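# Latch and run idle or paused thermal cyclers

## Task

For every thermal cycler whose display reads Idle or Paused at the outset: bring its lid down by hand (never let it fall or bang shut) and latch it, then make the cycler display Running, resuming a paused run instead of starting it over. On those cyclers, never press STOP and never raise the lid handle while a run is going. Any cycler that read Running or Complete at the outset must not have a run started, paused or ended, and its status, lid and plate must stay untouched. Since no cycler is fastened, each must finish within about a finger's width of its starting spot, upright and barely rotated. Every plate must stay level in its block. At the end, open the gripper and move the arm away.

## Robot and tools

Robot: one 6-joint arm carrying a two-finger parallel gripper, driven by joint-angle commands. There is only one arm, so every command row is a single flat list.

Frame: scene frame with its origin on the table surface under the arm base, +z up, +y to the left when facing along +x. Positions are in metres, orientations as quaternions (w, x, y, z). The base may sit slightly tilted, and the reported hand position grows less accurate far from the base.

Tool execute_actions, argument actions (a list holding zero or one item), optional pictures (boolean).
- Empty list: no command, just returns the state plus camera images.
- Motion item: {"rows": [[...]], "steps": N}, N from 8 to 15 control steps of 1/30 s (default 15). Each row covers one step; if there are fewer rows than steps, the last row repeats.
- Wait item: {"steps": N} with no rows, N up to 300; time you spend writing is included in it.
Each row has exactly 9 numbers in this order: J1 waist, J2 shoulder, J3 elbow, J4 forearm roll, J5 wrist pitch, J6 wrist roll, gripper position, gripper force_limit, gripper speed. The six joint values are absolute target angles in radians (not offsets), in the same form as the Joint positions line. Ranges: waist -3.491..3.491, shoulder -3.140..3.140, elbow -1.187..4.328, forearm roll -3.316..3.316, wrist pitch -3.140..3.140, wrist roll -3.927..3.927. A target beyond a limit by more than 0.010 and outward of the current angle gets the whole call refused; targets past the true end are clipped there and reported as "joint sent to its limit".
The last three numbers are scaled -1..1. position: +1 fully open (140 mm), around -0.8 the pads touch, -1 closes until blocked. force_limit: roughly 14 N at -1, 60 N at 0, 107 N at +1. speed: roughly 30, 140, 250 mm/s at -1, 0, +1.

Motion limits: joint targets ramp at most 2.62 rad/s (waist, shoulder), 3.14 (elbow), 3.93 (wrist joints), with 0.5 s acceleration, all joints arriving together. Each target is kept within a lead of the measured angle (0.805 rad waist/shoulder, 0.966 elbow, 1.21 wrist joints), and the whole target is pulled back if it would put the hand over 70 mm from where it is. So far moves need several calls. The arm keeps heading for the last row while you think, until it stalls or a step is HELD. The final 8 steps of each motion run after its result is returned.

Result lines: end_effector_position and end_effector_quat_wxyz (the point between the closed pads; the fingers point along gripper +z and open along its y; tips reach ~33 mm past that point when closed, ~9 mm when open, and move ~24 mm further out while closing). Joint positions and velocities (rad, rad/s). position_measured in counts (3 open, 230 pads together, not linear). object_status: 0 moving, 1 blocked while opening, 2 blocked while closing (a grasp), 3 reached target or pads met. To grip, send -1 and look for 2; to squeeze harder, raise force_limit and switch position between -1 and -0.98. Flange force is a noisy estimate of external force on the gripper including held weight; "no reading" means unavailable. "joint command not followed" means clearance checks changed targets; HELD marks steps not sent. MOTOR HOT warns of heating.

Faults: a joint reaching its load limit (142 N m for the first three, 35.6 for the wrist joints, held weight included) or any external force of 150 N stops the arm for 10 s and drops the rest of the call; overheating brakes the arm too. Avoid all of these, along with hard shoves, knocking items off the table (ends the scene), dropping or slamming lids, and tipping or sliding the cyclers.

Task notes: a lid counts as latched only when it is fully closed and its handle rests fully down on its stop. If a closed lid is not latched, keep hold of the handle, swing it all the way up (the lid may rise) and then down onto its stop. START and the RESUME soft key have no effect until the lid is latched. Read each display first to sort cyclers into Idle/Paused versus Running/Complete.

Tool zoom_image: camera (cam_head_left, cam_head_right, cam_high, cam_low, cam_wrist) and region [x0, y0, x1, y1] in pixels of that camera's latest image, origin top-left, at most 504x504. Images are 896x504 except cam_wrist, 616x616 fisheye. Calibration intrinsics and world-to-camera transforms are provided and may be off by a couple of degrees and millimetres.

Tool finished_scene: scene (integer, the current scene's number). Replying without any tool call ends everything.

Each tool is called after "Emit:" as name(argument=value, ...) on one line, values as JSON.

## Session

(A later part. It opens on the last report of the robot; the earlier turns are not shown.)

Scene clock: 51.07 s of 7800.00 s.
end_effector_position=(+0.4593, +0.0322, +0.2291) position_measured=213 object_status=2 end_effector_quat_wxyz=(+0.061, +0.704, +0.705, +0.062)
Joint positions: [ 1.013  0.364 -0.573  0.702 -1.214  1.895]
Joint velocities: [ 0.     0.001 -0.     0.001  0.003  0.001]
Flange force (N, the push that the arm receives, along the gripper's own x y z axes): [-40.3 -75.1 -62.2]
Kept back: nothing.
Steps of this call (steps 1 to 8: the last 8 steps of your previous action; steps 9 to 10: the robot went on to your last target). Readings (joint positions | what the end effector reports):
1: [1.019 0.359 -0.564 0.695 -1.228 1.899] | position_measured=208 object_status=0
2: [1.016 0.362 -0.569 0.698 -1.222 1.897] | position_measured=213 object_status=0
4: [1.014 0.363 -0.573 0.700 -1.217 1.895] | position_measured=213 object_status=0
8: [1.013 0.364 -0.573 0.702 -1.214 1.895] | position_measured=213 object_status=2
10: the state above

Now x −7, z −6, y −2 mm.

Emit:
execute_actions(actions=[{"rows":[[1.016,0.35,-0.602,0.703,-1.205,1.884,-0.98,-1,0]],"steps":10}])

Emit:
execute_actions(actions=[{"steps":10}])

Scene clock: 51.33 s of 7800.00 s.
end_effector_position=(+0.4583, +0.0320, +0.2283) position_measured=213 object_status=2 end_effector_quat_wxyz=(+0.061, +0.704, +0.705, +0.062)
Joint positions: [ 1.013  0.362 -0.577  0.702 -1.212  1.893]
Joint velocities: [ 0.022 -0.099 -0.207  0.019  0.087 -0.082]
Flange force (N, the push that the arm receives, along the gripper's own x y z axes): [-34.0 -56.0 -52.3]
Steps of this call (steps 1 to 6: the robot went on to your last target; steps 7 to 8: the first 2 steps of this action). Readings (joint positions | what the end effector reports):
7: [1.013 0.364 -0.573 0.702 -1.214 1.895] | position_measured=213 object_status=2
8: the state above

Scene clock: 51.67 s of 7800.00 s.
end_effector_position=(+0.4517, +0.0294, +0.2233) position_measured=213 object_status=2 end_effector_quat_wxyz=(+0.060, +0.704, +0.705, +0.062)
Joint positions: [ 1.016  0.35  -0.602  0.703 -1.204  1.884]
Joint velocities: [-0.    -0.002 -0.002 -0.001 -0.007 -0.002]
Flange force (N, the push that the arm receives, along the gripper's own x y z axes): [14.7 43.7 34.5]
Kept back: nothing.
Steps of this call (steps 1 to 8: the last 8 steps of your previous action; steps 9 to 10: the robot went on to your last target). Readings (joint positions | what the end effector reports):
1: [1.014 0.358 -0.586 0.703 -1.209 1.890] | position_measured=213 object_status=2
2: [1.015 0.354 -0.594 0.704 -1.206 1.887] | position_measured=213 object_status=2
4: [1.016 0.351 -0.600 0.704 -1.204 1.885] | position_measured=213 object_status=2
8: [1.016 0.350 -0.602 0.703 -1.204 1.884] | position_measured=213 object_status=2
10: the state above

Emit:
execute_actions(actions=[{"rows":[[1.008,0.353,-0.623,0.713,-1.185,1.876,-0.98,-1,0]],"steps":10}])

Emit:
execute_actions(actions=[{"steps":10}], pictures=true)

Scene clock: 52.10 s of 7800.00 s.
end_effector_position=(+0.4507, +0.0289, +0.2214) position_measured=213 object_status=2 end_effector_quat_wxyz=(+0.061, +0.704, +0.705, +0.061)
Joint positions: [ 1.015  0.35  -0.606  0.704 -1.202  1.882]
Joint velocities: [-0.072  0.01  -0.197  0.081  0.182 -0.078]
Flange force (N, the push that the arm receives, along the gripper's own x y z axes): [26.2 49.8 20.8]
Steps of this call (steps 1 to 11: the robot went on to your last target; steps 12 to 13: the first 2 steps of this action). Readings (joint positions | what the end effector reports):
12: [1.016 0.350 -0.602 0.703 -1.205 1.884] | position_measured=213 object_status=2
13: the state above

Scene clock: 52.43 s of 7800.00 s.
end_effector_position=(+0.4485, +0.0292, +0.2133) position_measured=213 object_status=2 end_effector_quat_wxyz=(+0.060, +0.703, +0.706, +0.060)
Joint positions: [ 1.008  0.353 -0.623  0.713 -1.185  1.876]
Joint velocities: [-0.     0.001  0.    -0.     0.002 -0.001]
Flange force (N, the push that the arm receives, along the gripper's own x y z axes): [5.0 -3.0 4.1]
Kept back: nothing.
Steps of this call (steps 1 to 8: the last 8 steps of your previous action; steps 9 to 10: the robot went on to your last target). Readings (joint positions | what the end effector reports):
1: [1.012 0.351 -0.613 0.707 -1.195 1.880] | position_measured=213 object_status=2
2: [1.010 0.352 -0.619 0.710 -1.190 1.878] | position_measured=213 object_status=2
4: [1.009 0.353 -0.622 0.712 -1.187 1.876] | position_measured=213 object_status=2
8: [1.008 0.353 -0.623 0.713 -1.185 1.876] | position_measured=213 object_status=2
10: the state above
camera_calibration (this result's frames):
cam_wrist: T_world_to_cam=[[0.985222, -0.0221578, 0.169845, -0.475782], [-0.0934629, -0.90051, 0.424672, -0.0187361], [0.143537, -0.43427, -0.889273, 0.314715], [0, 0, 0, 1]] pos_world=[0.421827, 0.109257, 0.368634]

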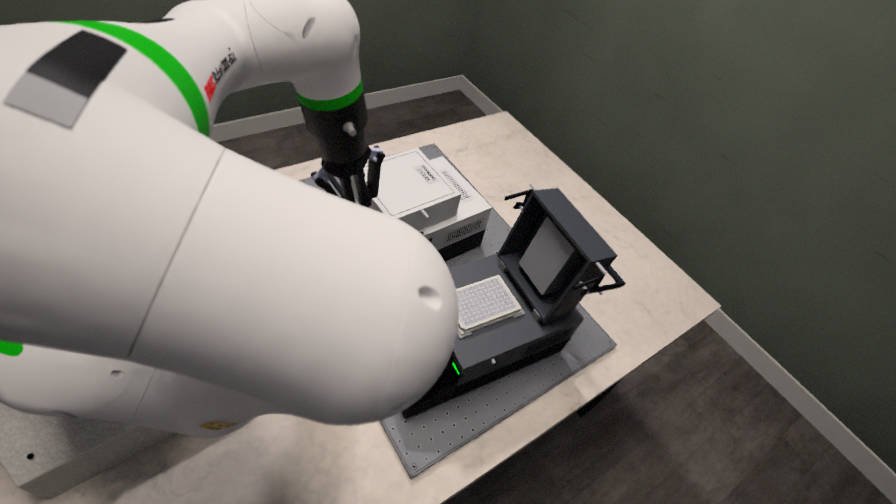

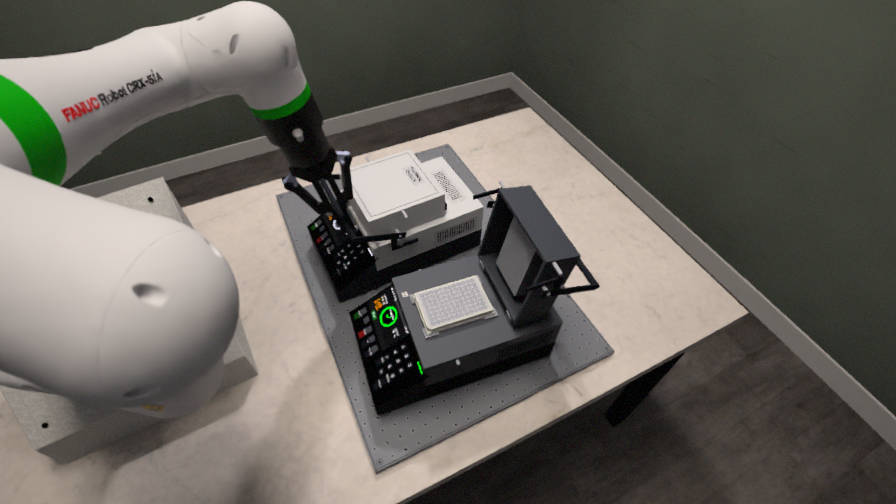

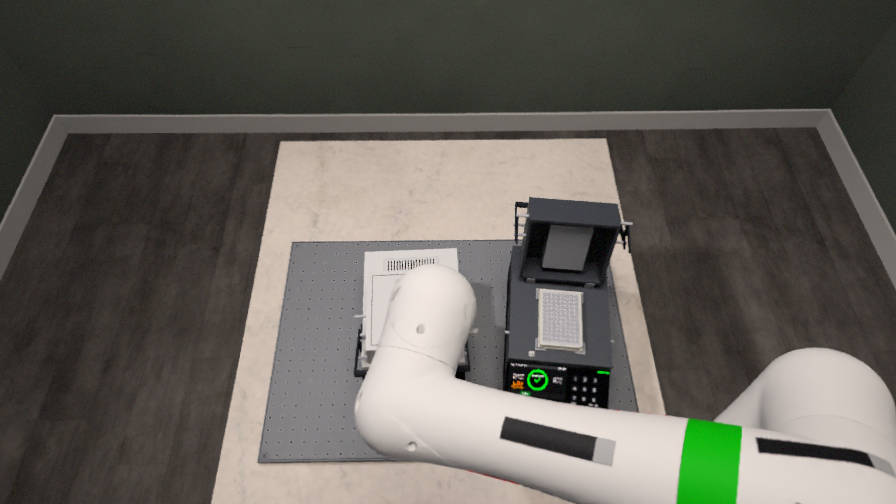

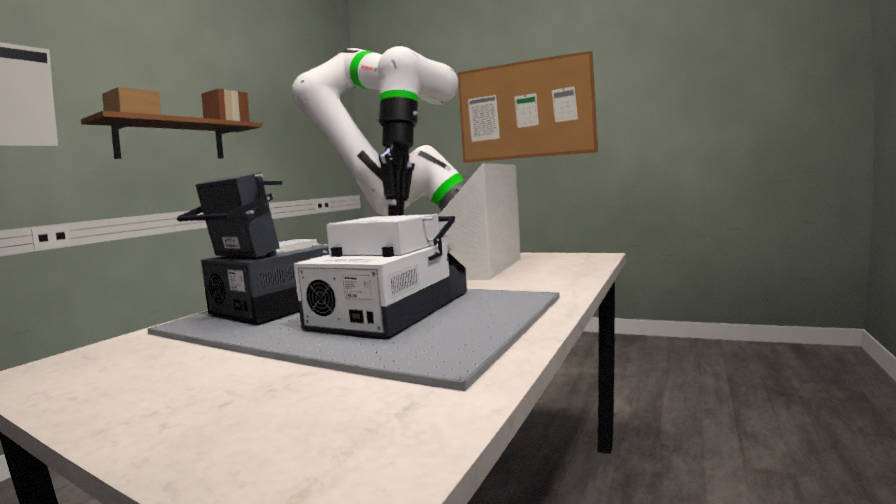

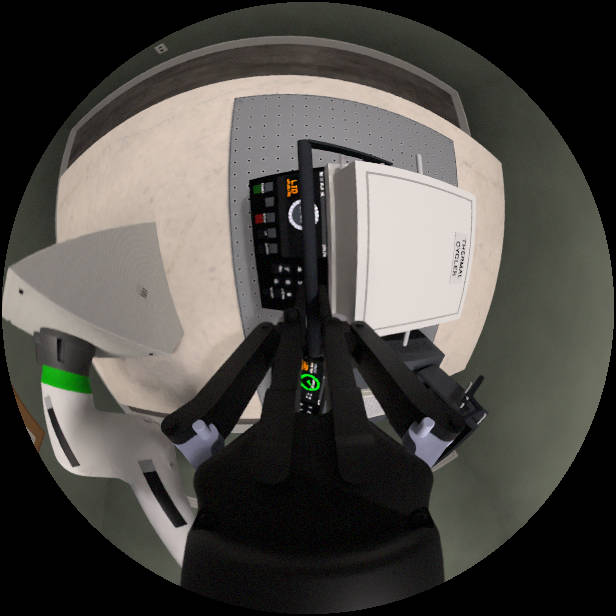

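Emit:
execute_actions(actions=[{"rows":[[1.0,0.357,-0.643,0.723,-1.165,1.871,-0.98,-1,0]],"steps":10}])

Emit:
execute_actions(actions=[{"steps":10}], pictures=true)

Scene clock: 52.77 s of 7800.00 s.
end_effector_position=(+0.4481, +0.0294, +0.2114) position_measured=213 object_status=2 end_effector_quat_wxyz=(+0.060, +0.702, +0.707, +0.060)
Joint positions: [ 1.006  0.354 -0.627  0.715 -1.181  1.875]
Joint velocities: [-0.076  0.036 -0.192  0.092  0.191 -0.048]
Flange force (N, the push that the arm receives, along the gripper's own x y z axes): [0.1 -4.4 -21.1]
Steps of this call (steps 1 to 8: the robot went on to your last target; steps 9 to 10: the first 2 steps of this action). Readings (joint positions | what the end effector reports):
9: [1.008 0.353 -0.623 0.713 -1.185 1.876] | position_measured=213 object_status=2
10: the state above

Scene clock: 53.10 s of 7800.00 s.
end_effector_position=(+0.4456, +0.0297, +0.2036) position_measured=213 object_status=2 end_effector_quat_wxyz=(+0.060, +0.700, +0.709, +0.059)
Joint positions: [ 1.     0.357 -0.643  0.723 -1.165  1.871]
Joint velocities: [ 0.    -0.    -0.     0.001  0.     0.001]
Flange force (N, the push that the arm receives, along the gripper's own x y z axes): [-4.2 -4.1 4.9]
Kept back: nothing.
Steps of this call (steps 1 to 8: the last 8 steps of your previous action; steps 9 to 10: the robot went on to your last target). Readings (joint positions | what the end effector reports):
1: [1.004 0.355 -0.634 0.718 -1.174 1.873] | position_measured=213 object_status=2
2: [1.002 0.356 -0.639 0.721 -1.169 1.872] | position_measured=213 object_status=2
4: [1.000 0.357 -0.642 0.723 -1.166 1.871] | position_measured=213 object_status=2
8: [1.000 0.357 -0.643 0.723 -1.165 1.871] | position_measured=213 object_status=2
10: the state above
camera_calibration (this result's frames):
cam_wrist: T_world_to_cam=[[0.985677, -0.014399, 0.168026, -0.471313], [-0.0858284, -0.900492, 0.426319, -0.0182466], [0.145168, -0.434635, -0.88883, 0.305901], [0, 0, 0, 1]] pos_world=[0.418589, 0.109738, 0.358866]

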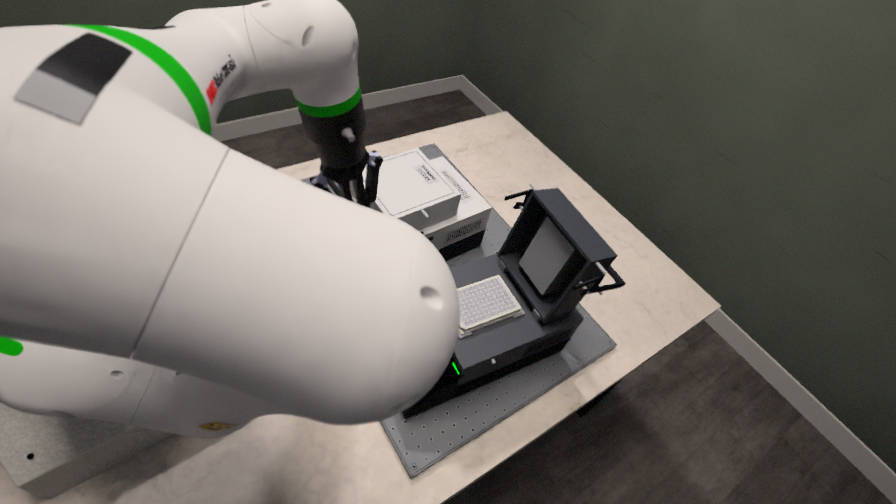

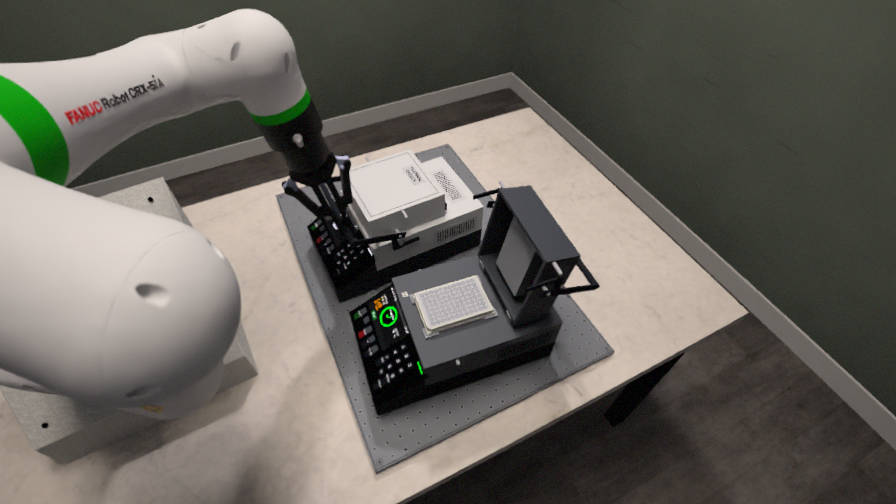

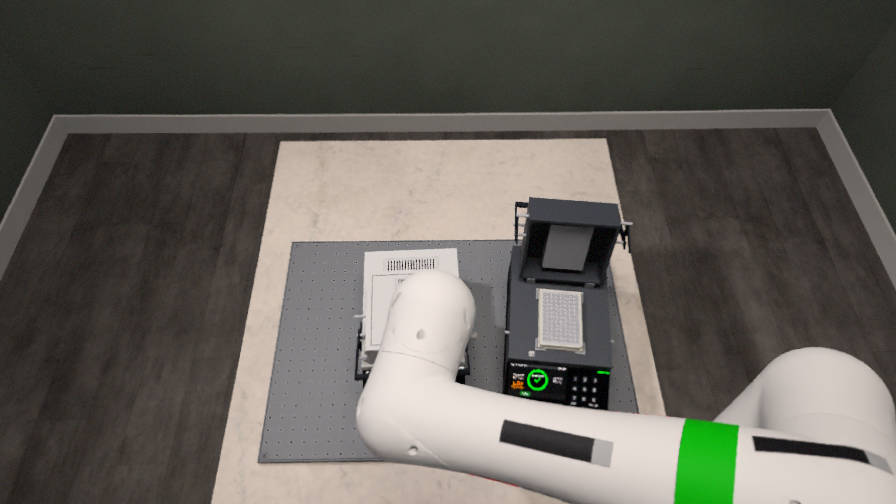

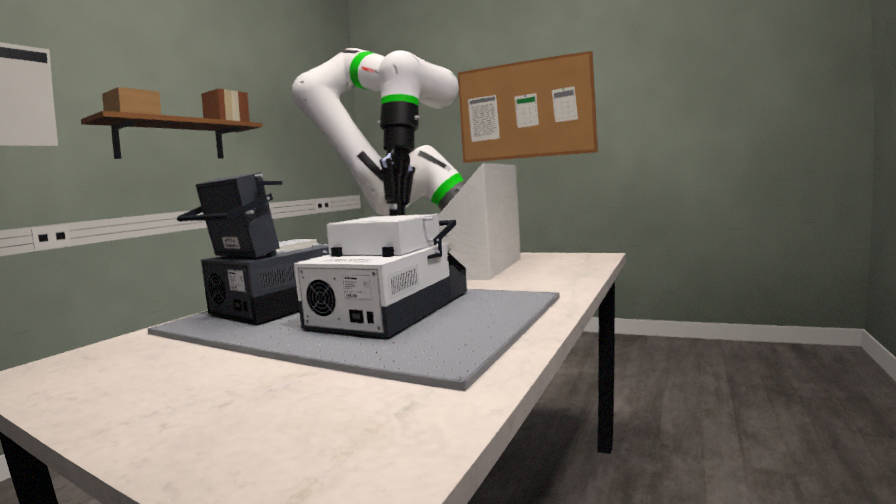

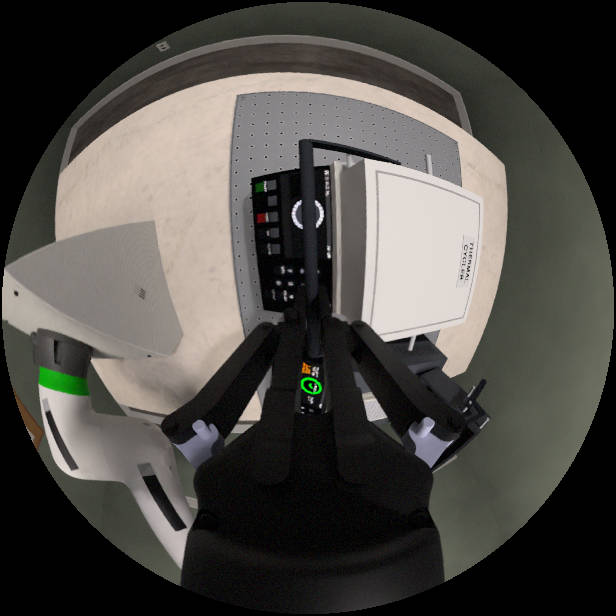

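Emit:
execute_actions(actions=[{"rows":[[0.995,0.36,-0.652,0.728,-1.154,1.867,-0.98,-1,0]]}])

Emit:
execute_actions(actions=[{"rows":[[0.995,0.36,-0.652,0.728,-1.154,1.867,-0.45,-1,0],[0.995,0.36,-0.652,0.728,-1.154,1.867,-0.45,-1,0],[0.995,0.36,-0.652,0.728,-1.154,1.867,-0.45,-1,0],[1.06,0.315,-0.59,0.668,-1.262,1.89,-0.45,-1,0]]}])

Emit:
execute_actions(actions=[{"rows":[[1.14,0.25,-0.69,0.62,-1.28,3.3,-1,-1,0]]}])

Emit:
execute_actions(actions=[{"steps":22}])

Emit:
execute_actions(actions=[{"rows":[[1.142,0.678,-0.685,0.764,-0.931,3.09,-1,-1,0]]}])

Emit:
execute_actions(actions=[{"steps":22}], pictures=true)

Scene clock: 54.83 s of 7800.00 s.
end_effector_position=(+0.4446, +0.0302, +0.1989) position_measured=213 object_status=2 end_effector_quat_wxyz=(+0.059, +0.699, +0.710, +0.059)
Joint positions: [ 0.995  0.36  -0.652  0.728 -1.154  1.867]
Joint velocities: [-0.003  0.002 -0.005 -0.001  0.006 -0.002]
Flange force (N, the push that the arm receives, along the gripper's own x y z axes): [-12.4 7.7 -27.7]
Steps of this call (steps 1 to 30: the robot went on to your last target; steps 31 to 45: nothing new was sent; steps 46 to 52: the first 7 steps of this action). Readings (joint positions | what the end effector reports):
46: [1.000 0.357 -0.643 0.723 -1.165 1.871] | position_measured=213 object_status=2
47: [0.998 0.358 -0.646 0.725 -1.161 1.870] | position_measured=213 object_status=2
49: [0.996 0.359 -0.650 0.728 -1.156 1.868] | position_measured=213 object_status=2
52: the state above

Scene clock: 55.33 s of 7800.00 s.
end_effector_position=(+0.4438, +0.0279, +0.2143) position_measured=186 object_status=0 end_effector_quat_wxyz=(+0.061, +0.702, +0.707, +0.059)
Joint positions: [ 1.017  0.345 -0.631  0.707 -1.192  1.875]
Joint velocities: [ 0.448 -0.317  0.43  -0.409 -0.745  0.166]
Flange force (N, the push that the arm receives, along the gripper's own x y z axes): [7.9 3.2 27.8]
Steps of this call (steps 1 to 8: the last 8 steps of your previous action; steps 9 to 15: the first 7 steps of this action). Readings (joint positions | what the end effector reports):
9: [0.995 0.360 -0.652 0.728 -1.154 1.867] | position_measured=213 object_status=0
10: [0.995 0.360 -0.652 0.728 -1.154 1.867] | position_measured=213 object_status=0
12: [0.995 0.360 -0.653 0.727 -1.154 1.867] | position_measured=193 object_status=0
15: the state above

Scene clock: 55.83 s of 7800.00 s.
end_effector_position=(+0.4333, +0.0225, +0.2427) position_measured=228 object_status=0 end_effector_quat_wxyz=(+0.068, +0.643, +0.761, +0.052)
Joint positions: [ 1.071  0.306 -0.607  0.662 -1.265  2.05 ]
Joint velocities: [ 0.102 -0.083 -0.147 -0.06  -0.023  1.54 ]
Flange force (N, the push that the arm receives, along the gripper's own x y z axes): [0.5 8.5 9.9]
Steps of this call (steps 1 to 8: the last 8 steps of your previous action; steps 9 to 15: the first 7 steps of this action). Readings (joint positions | what the end effector reports):
9: [1.060 0.315 -0.590 0.668 -1.262 1.890] | position_measured=186 object_status=0
10: [1.060 0.315 -0.591 0.668 -1.262 1.896] | position_measured=190 object_status=0
12: [1.063 0.313 -0.595 0.666 -1.263 1.931] | position_measured=205 object_status=0
15: the state above

Scene clock: 56.57 s of 7800.00 s.
end_effector_position=(+0.3944, +0.0167, +0.2368) position_measured=230 object_status=3 end_effector_quat_wxyz=(+0.084, +0.051, +0.995, -0.005)
Joint positions: [ 1.14  0.25 -0.69  0.62 -1.28  3.3 ]
Joint velocities: [ 0.    -0.    -0.    -0.001  0.001  0.002]
Flange force (N, the push that the arm receives, along the gripper's own x y z axes): [-0.9 -3.4 6.8]
Kept back: nothing.
Steps of this call (steps 1 to 8: the last 8 steps of your previous action; steps 9 to 22: the robot went on to your last target). Readings (joint positions | what the end effector reports):
1: [1.074 0.303 -0.613 0.659 -1.265 2.107] | position_measured=230 object_status=0
2: [1.079 0.300 -0.619 0.657 -1.266 2.172] | position_measured=230 object_status=0
4: [1.089 0.292 -0.632 0.651 -1.269 2.330] | position_measured=230 object_status=0
8: [1.111 0.273 -0.659 0.637 -1.274 2.732] | position_measured=230 object_status=3
22: the state above

Scene clock: 56.80 s of 7800.00 s.
end_effector_position=(+0.4010, +0.0535, +0.2146) position_measured=230 object_status=3 end_effector_quat_wxyz=(+0.091, +0.041, +0.995, -0.006)
Joint positions: [ 1.14   0.355 -0.689  0.655 -1.194  3.25 ]
Joint velocities: [ 0.006  0.947  0.01   0.309  0.764 -0.462]
Flange force (N, the push that the arm receives, along the gripper's own x y z axes): [-1.1 -16.6 3.7]
Steps of this call (steps 1 to 7: the first 7 steps of this action). Readings (joint positions | what the end effector reports):
1: [1.140 0.250 -0.690 0.620 -1.280 3.300] | position_measured=230 object_status=3
2: [1.140 0.253 -0.690 0.620 -1.279 3.299] | position_measured=230 object_status=3
4: [1.140 0.277 -0.690 0.629 -1.258 3.288] | position_measured=230 object_status=3
7: the state above

Scene clock: 57.53 s of 7800.00 s.
end_effector_position=(+0.3886, +0.1621, +0.1243) position_measured=230 object_status=3 end_effector_quat_wxyz=(+0.088, +0.003, +0.996, +0.001)
Joint positions: [ 1.142  0.678 -0.685  0.764 -0.931  3.09 ]
Joint velocities: [-0.  0.  0.  0.  0. -0.]
Flange force (N, the push that the arm receives, along the gripper's own x y z axes): [1.0 -4.5 5.5]
Kept back: nothing.
Steps of this call (steps 1 to 8: the last 8 steps of your previous action; steps 9 to 22: the robot went on to your last target). Readings (joint positions | what the end effector reports):
1: [1.141 0.386 -0.689 0.666 -1.169 3.234] | position_measured=230 object_status=3
2: [1.141 0.416 -0.688 0.676 -1.145 3.220] | position_measured=230 object_status=3
4: [1.141 0.474 -0.688 0.695 -1.097 3.191] | position_measured=230 object_status=3
8: [1.142 0.587 -0.686 0.733 -1.005 3.135] | position_measured=230 object_status=3
22: the state above
camera_calibration (this result's frames):
cam_wrist: T_world_to_cam=[[0.0329252, 0.999437, 0.00644591, -0.173912], [0.810062, -0.030463, 0.585553, -0.379021], [0.58542, -0.0140579, -0.810609, 0.0522234], [0, 0, 0, 1]] pos_world=[0.282184, 0.163002, 0.265391]

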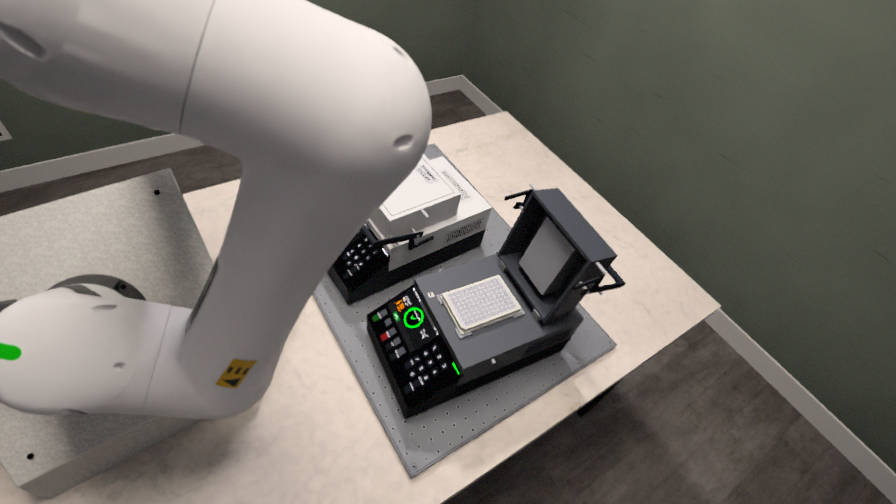

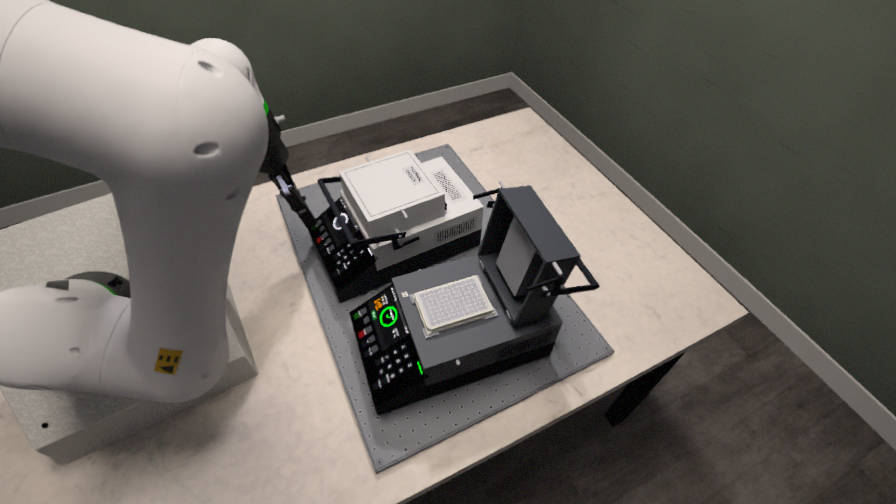

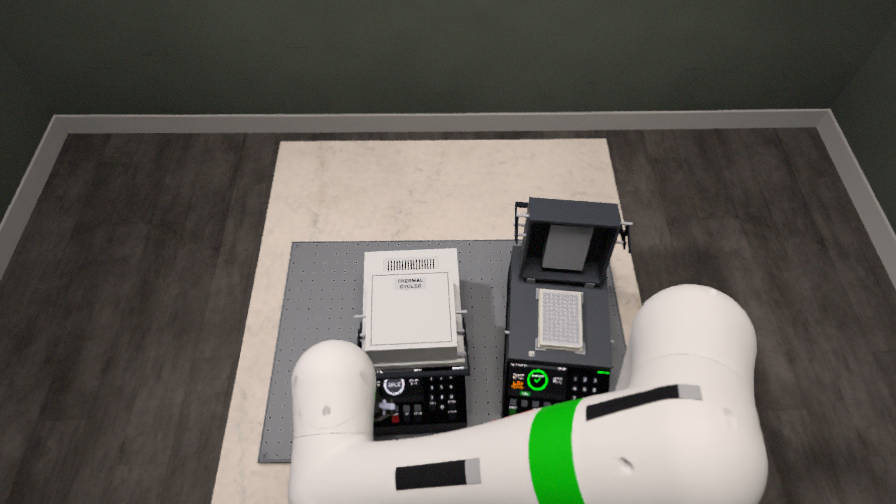

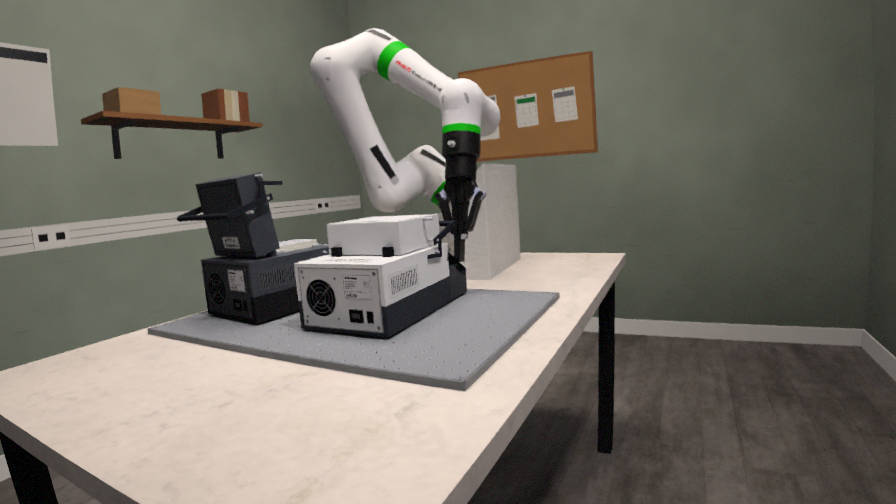

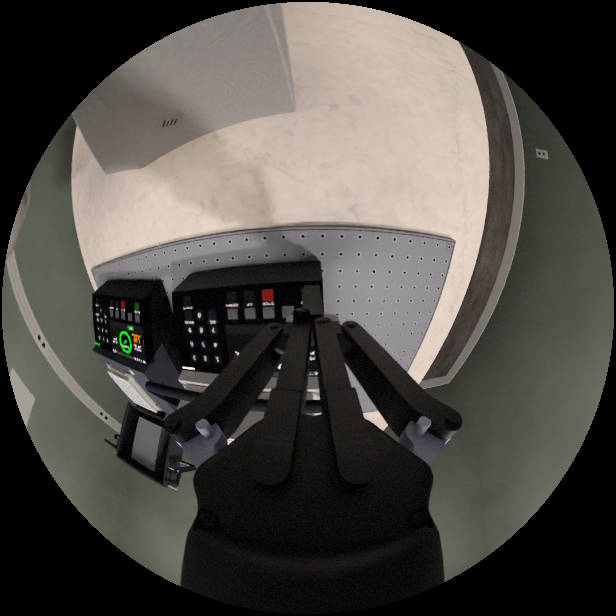

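Emit:
execute_actions(actions=[{"rows":[[1.122,0.678,-0.712,0.795,-0.909,3.05,-1,-1,0]],"steps":10}])

Emit:
execute_actions(actions=[{"steps":10}])

Scene clock: 57.93 s of 7800.00 s.
end_effector_position=(+0.3888, +0.1618, +0.1231) position_measured=230 object_status=3 end_effector_quat_wxyz=(+0.088, +0.004, +0.996, +0.001)
Joint positions: [ 1.14   0.678 -0.688  0.769 -0.928  3.084]
Joint velocities: [-0.129  0.001 -0.173  0.211  0.148 -0.268]
Flange force (N, the push that the arm receives, along the gripper's own x y z axes): [1.0 3.7 -9.5]
Steps of this call (steps 1 to 10: the robot went on to your last target; steps 11 to 12: the first 2 steps of this action). Readings (joint positions | what the end effector reports):
11: [1.142 0.678 -0.685 0.764 -0.931 3.090] | position_measured=230 object_status=3
12: the state above

Scene clock: 68.23 s of 7800.00 s.
end_effector_position=(+0.3884, +0.1595, +0.1167) position_measured=230 object_status=3 end_effector_quat_wxyz=(+0.091, +0.011, +0.996, +0.004)
Joint positions: [ 1.128  0.676 -0.71   0.796 -0.909  3.05 ]
Joint velocities: [-0.     0.     0.     0.    -0.001 -0.   ]
Flange force (N, the push that the arm receives, along the gripper's own x y z axes): [24.3 -20.7 -37.3]
FORCE FAULT: contact force on the arm reached its limit, and the arm stopped for 10 seconds. The contact can be on any part of the arm, not only on its tool. The arm's remaining commands of this call were not run. The arm holds still and accepts commands again. Move the arm away from the contact; if what it grips holds it there, let go first. Pushing or pulling that hard again can fault the arm again.
Kept back: nothing.
The stop began at step 9 of this call (marked STOPPED below). From that step on the arm followed nothing that you had sent. Nothing is kept back now, and the robot has no last target.
Steps of this call (steps 1 to 8: the last 8 steps of your previous action; steps 9 to 309: the stop). Readings (joint positions | what the end effector reports):
1: [1.134 0.678 -0.696 0.778 -0.921 3.072] | position_measured=230 object_status=3
2: [1.128 0.678 -0.704 0.786 -0.915 3.061] | position_measured=230 object_status=3
4: [1.124 0.678 -0.710 0.794 -0.910 3.052] | position_measured=230 object_status=3
8: [1.122 0.678 -0.711 0.795 -0.909 3.050] | position_measured=230 object_status=3
9: [1.123 0.677 -0.710 0.796 -0.909 3.050] | position_measured=230 object_status=3 STOPPED
309: the state above

Emit:
execute_actions(actions=[{"rows":[[1.19,0.52,-0.66,0.68,-1.08,3.1,-1,-1,0]]}], pictures=true)

Scene clock: 68.70 s of 7800.00 s.
end_effector_position=(+0.3973, +0.1381, +0.1653) position_measured=230 object_status=3 end_effector_quat_wxyz=(+0.100, +0.040, +0.994, +0.003)
Joint positions: [ 1.167  0.577 -0.678  0.723 -1.017  3.082]
Joint velocities: [ 0.279 -0.71   0.226 -0.514 -0.759  0.222]
Flange force (N, the push that the arm receives, along the gripper's own x y z axes): [-5.2 -7.2 -6.7]
Steps of this call (steps 1 to 7: nothing new was sent; steps 8 to 14: the first 7 steps of this action). Readings (joint positions | what the end effector reports):
8: [1.128 0.676 -0.710 0.796 -0.909 3.050] | position_measured=230 object_status=3
9: [1.129 0.673 -0.709 0.793 -0.912 3.051] | position_measured=230 object_status=3
11: [1.139 0.649 -0.701 0.776 -0.938 3.059] | position_measured=230 object_status=3
14: the state above
camera_calibration (this result's frames):
cam_wrist: T_world_to_cam=[[0.105697, 0.994196, 0.0200448, -0.18092], [0.790834, -0.0962625, 0.604413, -0.397177], [0.602834, -0.0480322, -0.796419, 0.0754916], [0, 0, 0, 1]] pos_world=[0.287715, 0.145263, 0.303808]

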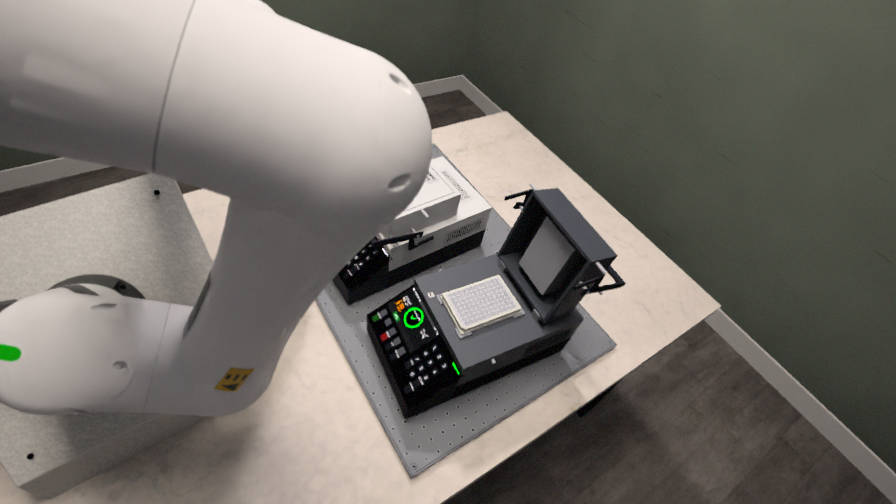

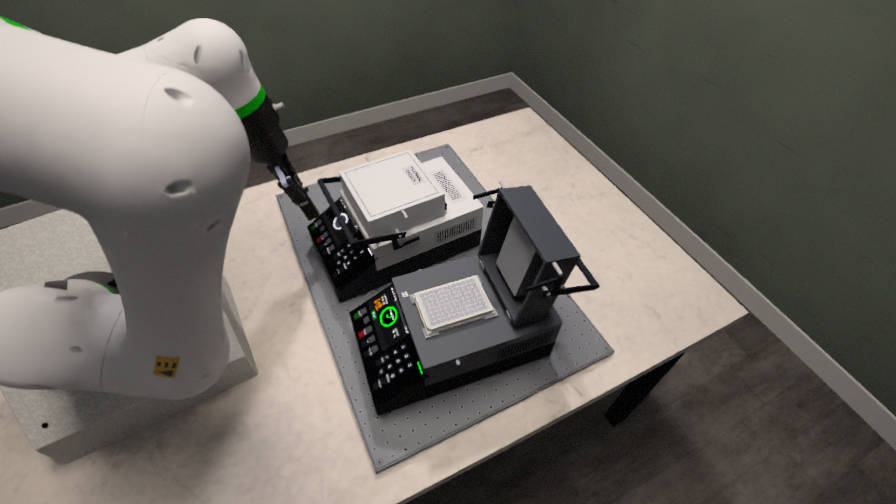

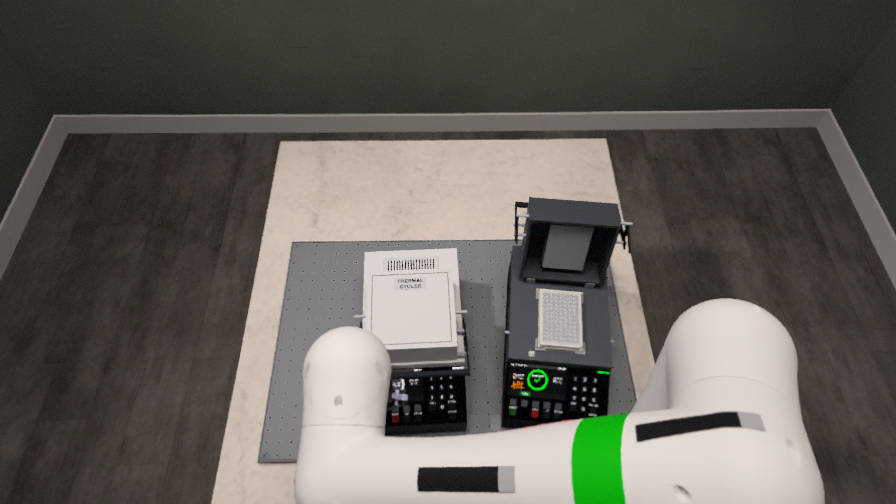

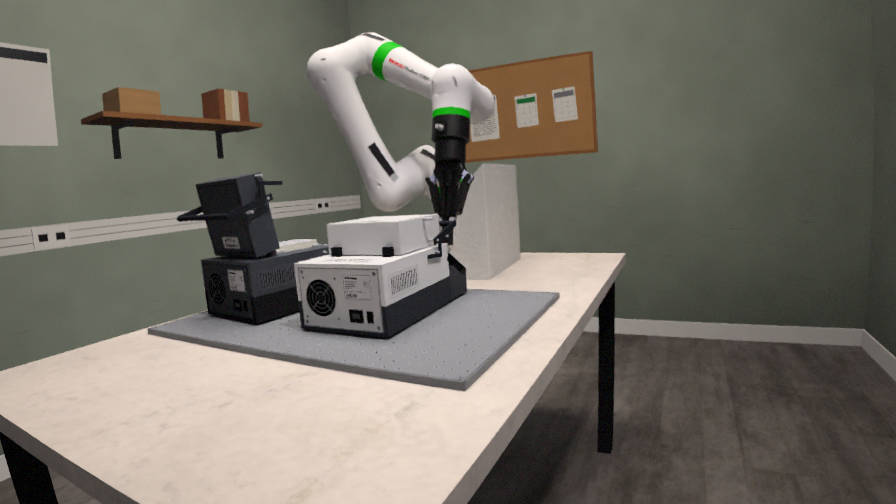

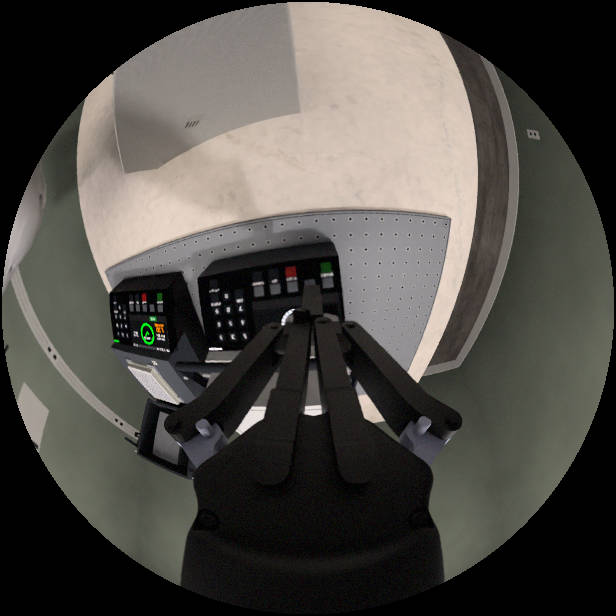

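Emit:
execute_actions(actions=[{"rows":[[1.156,0.676,-0.72,0.768,-0.909,3.06,-1,-1,0]]}])

Emit:
execute_actions(actions=[{"steps":11}])

Scene clock: 69.27 s of 7800.00 s.
end_effector_position=(+0.3869, +0.1477, +0.1460) position_measured=230 object_status=3 end_effector_quat_wxyz=(+0.095, +0.023, +0.995, +0.001)
Joint positions: [ 1.169  0.616 -0.697  0.734 -0.975  3.076]
Joint velocities: [-0.155  0.715 -0.278  0.392  0.763 -0.18 ]
Flange force (N, the push that the arm receives, along the gripper's own x y z axes): [1.7 16.5 14.3]
Steps of this call (steps 1 to 8: the last 8 steps of your previous action; steps 9 to 10: the robot went on to your last target; steps 11 to 17: the first 7 steps of this action). Readings (joint positions | what the end effector reports):
11: [1.190 0.520 -0.660 0.680 -1.080 3.100] | position_measured=230 object_status=3
12: [1.190 0.522 -0.661 0.681 -1.078 3.100] | position_measured=230 object_status=3
14: [1.185 0.544 -0.669 0.694 -1.053 3.094] | position_measured=230 object_status=3
17: the state above

Scene clock: 69.63 s of 7800.00 s.
end_effector_position=(+0.3760, +0.1603, +0.1164) position_measured=230 object_status=3 end_effector_quat_wxyz=(+0.088, +0.003, +0.996, +0.001)
Joint positions: [ 1.156  0.676 -0.72   0.768 -0.909  3.06 ]
Joint velocities: [-0.001  0.002 -0.     0.001 -0.     0.   ]
Flange force (N, the push that the arm receives, along the gripper's own x y z axes): [1.1 -9.3 8.5]
Kept back: nothing.
Steps of this call (steps 1 to 8: the last 8 steps of your previous action; steps 9 to 11: the robot went on to your last target). Readings (joint positions | what the end effector reports):
1: [1.164 0.638 -0.705 0.746 -0.952 3.070] | position_measured=230 object_status=3
2: [1.161 0.655 -0.712 0.756 -0.933 3.066] | position_measured=230 object_status=3
4: [1.157 0.673 -0.719 0.766 -0.912 3.061] | position_measured=230 object_status=3
8: [1.156 0.676 -0.720 0.768 -0.909 3.060] | position_measured=230 object_status=3
11: the state above

Emit:
execute_actions(actions=[{"rows":[[1.145,0.676,-0.735,0.785,-0.897,3.05,-1,-1,0]]}], pictures=true)

Scene clock: 70.00 s of 7800.00 s.
end_effector_position=(+0.3750, +0.1572, +0.1105) position_measured=230 object_status=3 end_effector_quat_wxyz=(+0.087, +0.002, +0.996, +0.000)
Joint positions: [ 1.145  0.676 -0.735  0.785 -0.897  3.05 ]
Joint velocities: [-0.003  0.    -0.005  0.008  0.005 -0.006]
Flange force (N, the push that the arm receives, along the gripper's own x y z axes): [2.1 -1.8 5.6]
Steps of this call (steps 1 to 4: the robot went on to your last target; steps 5 to 11: the first 7 steps of this action). Readings (joint positions | what the end effector reports):
5: [1.156 0.676 -0.720 0.768 -0.909 3.060] | position_measured=230 object_status=3
6: [1.153 0.676 -0.724 0.773 -0.906 3.057] | position_measured=230 object_status=3
8: [1.147 0.676 -0.732 0.782 -0.899 3.052] | position_measured=230 object_status=3
11: the state above
camera_calibration (this result's frames):
cam_wrist: T_world_to_cam=[[0.0313909, 0.999489, 0.00601485, -0.167904], [0.811118, -0.0289902, 0.584164, -0.360541], [0.58404, -0.0134587, -0.811613, 0.0495183], [0, 0, 0, 1]] pos_world=[0.268791, 0.158033, 0.251814]

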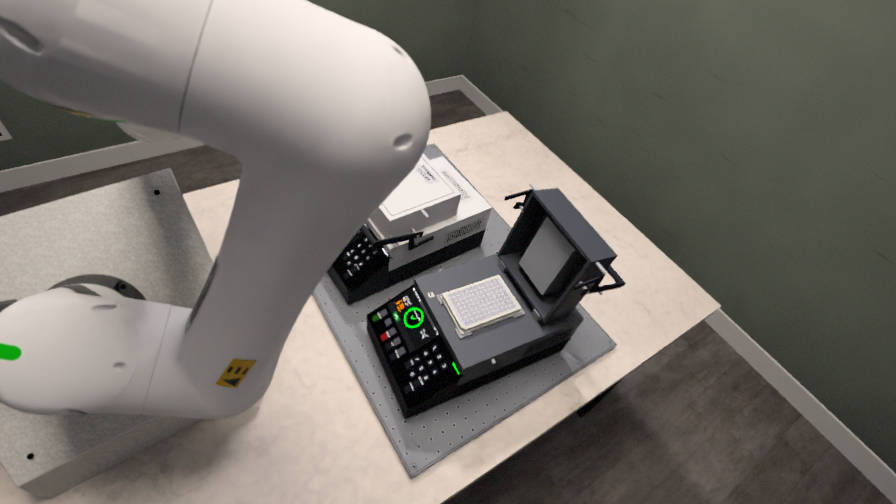

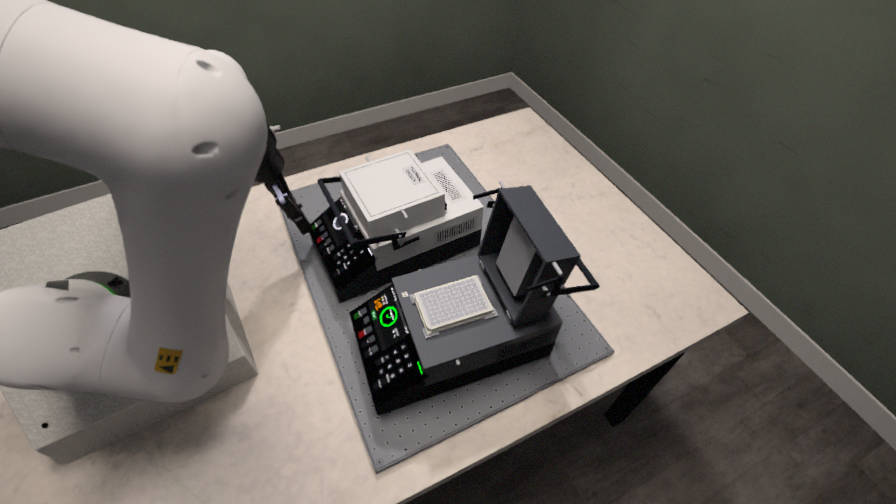

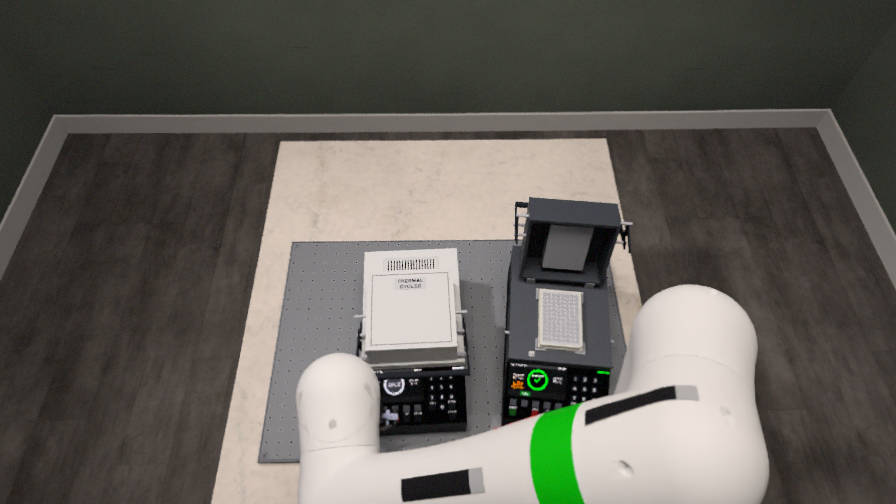

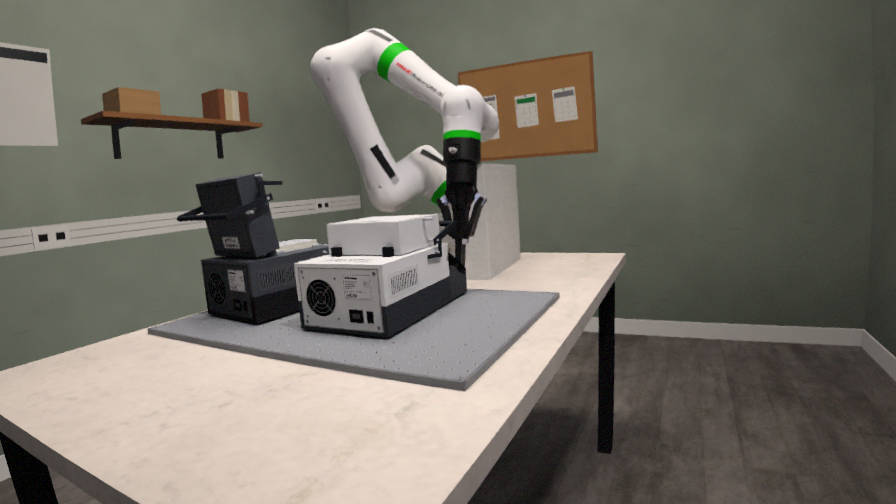

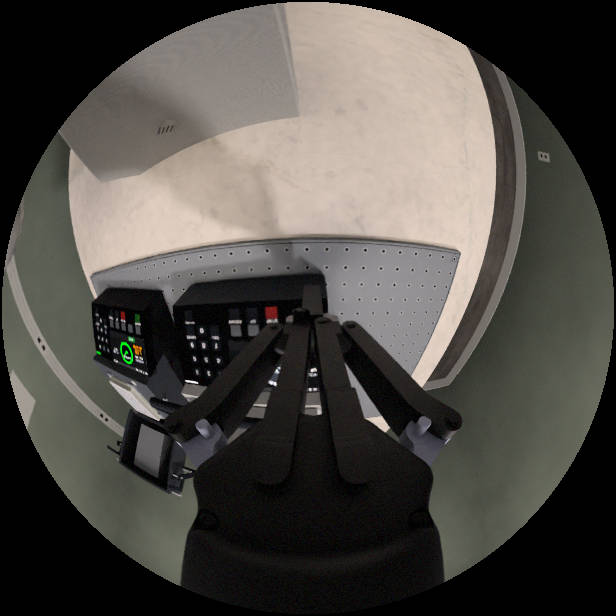

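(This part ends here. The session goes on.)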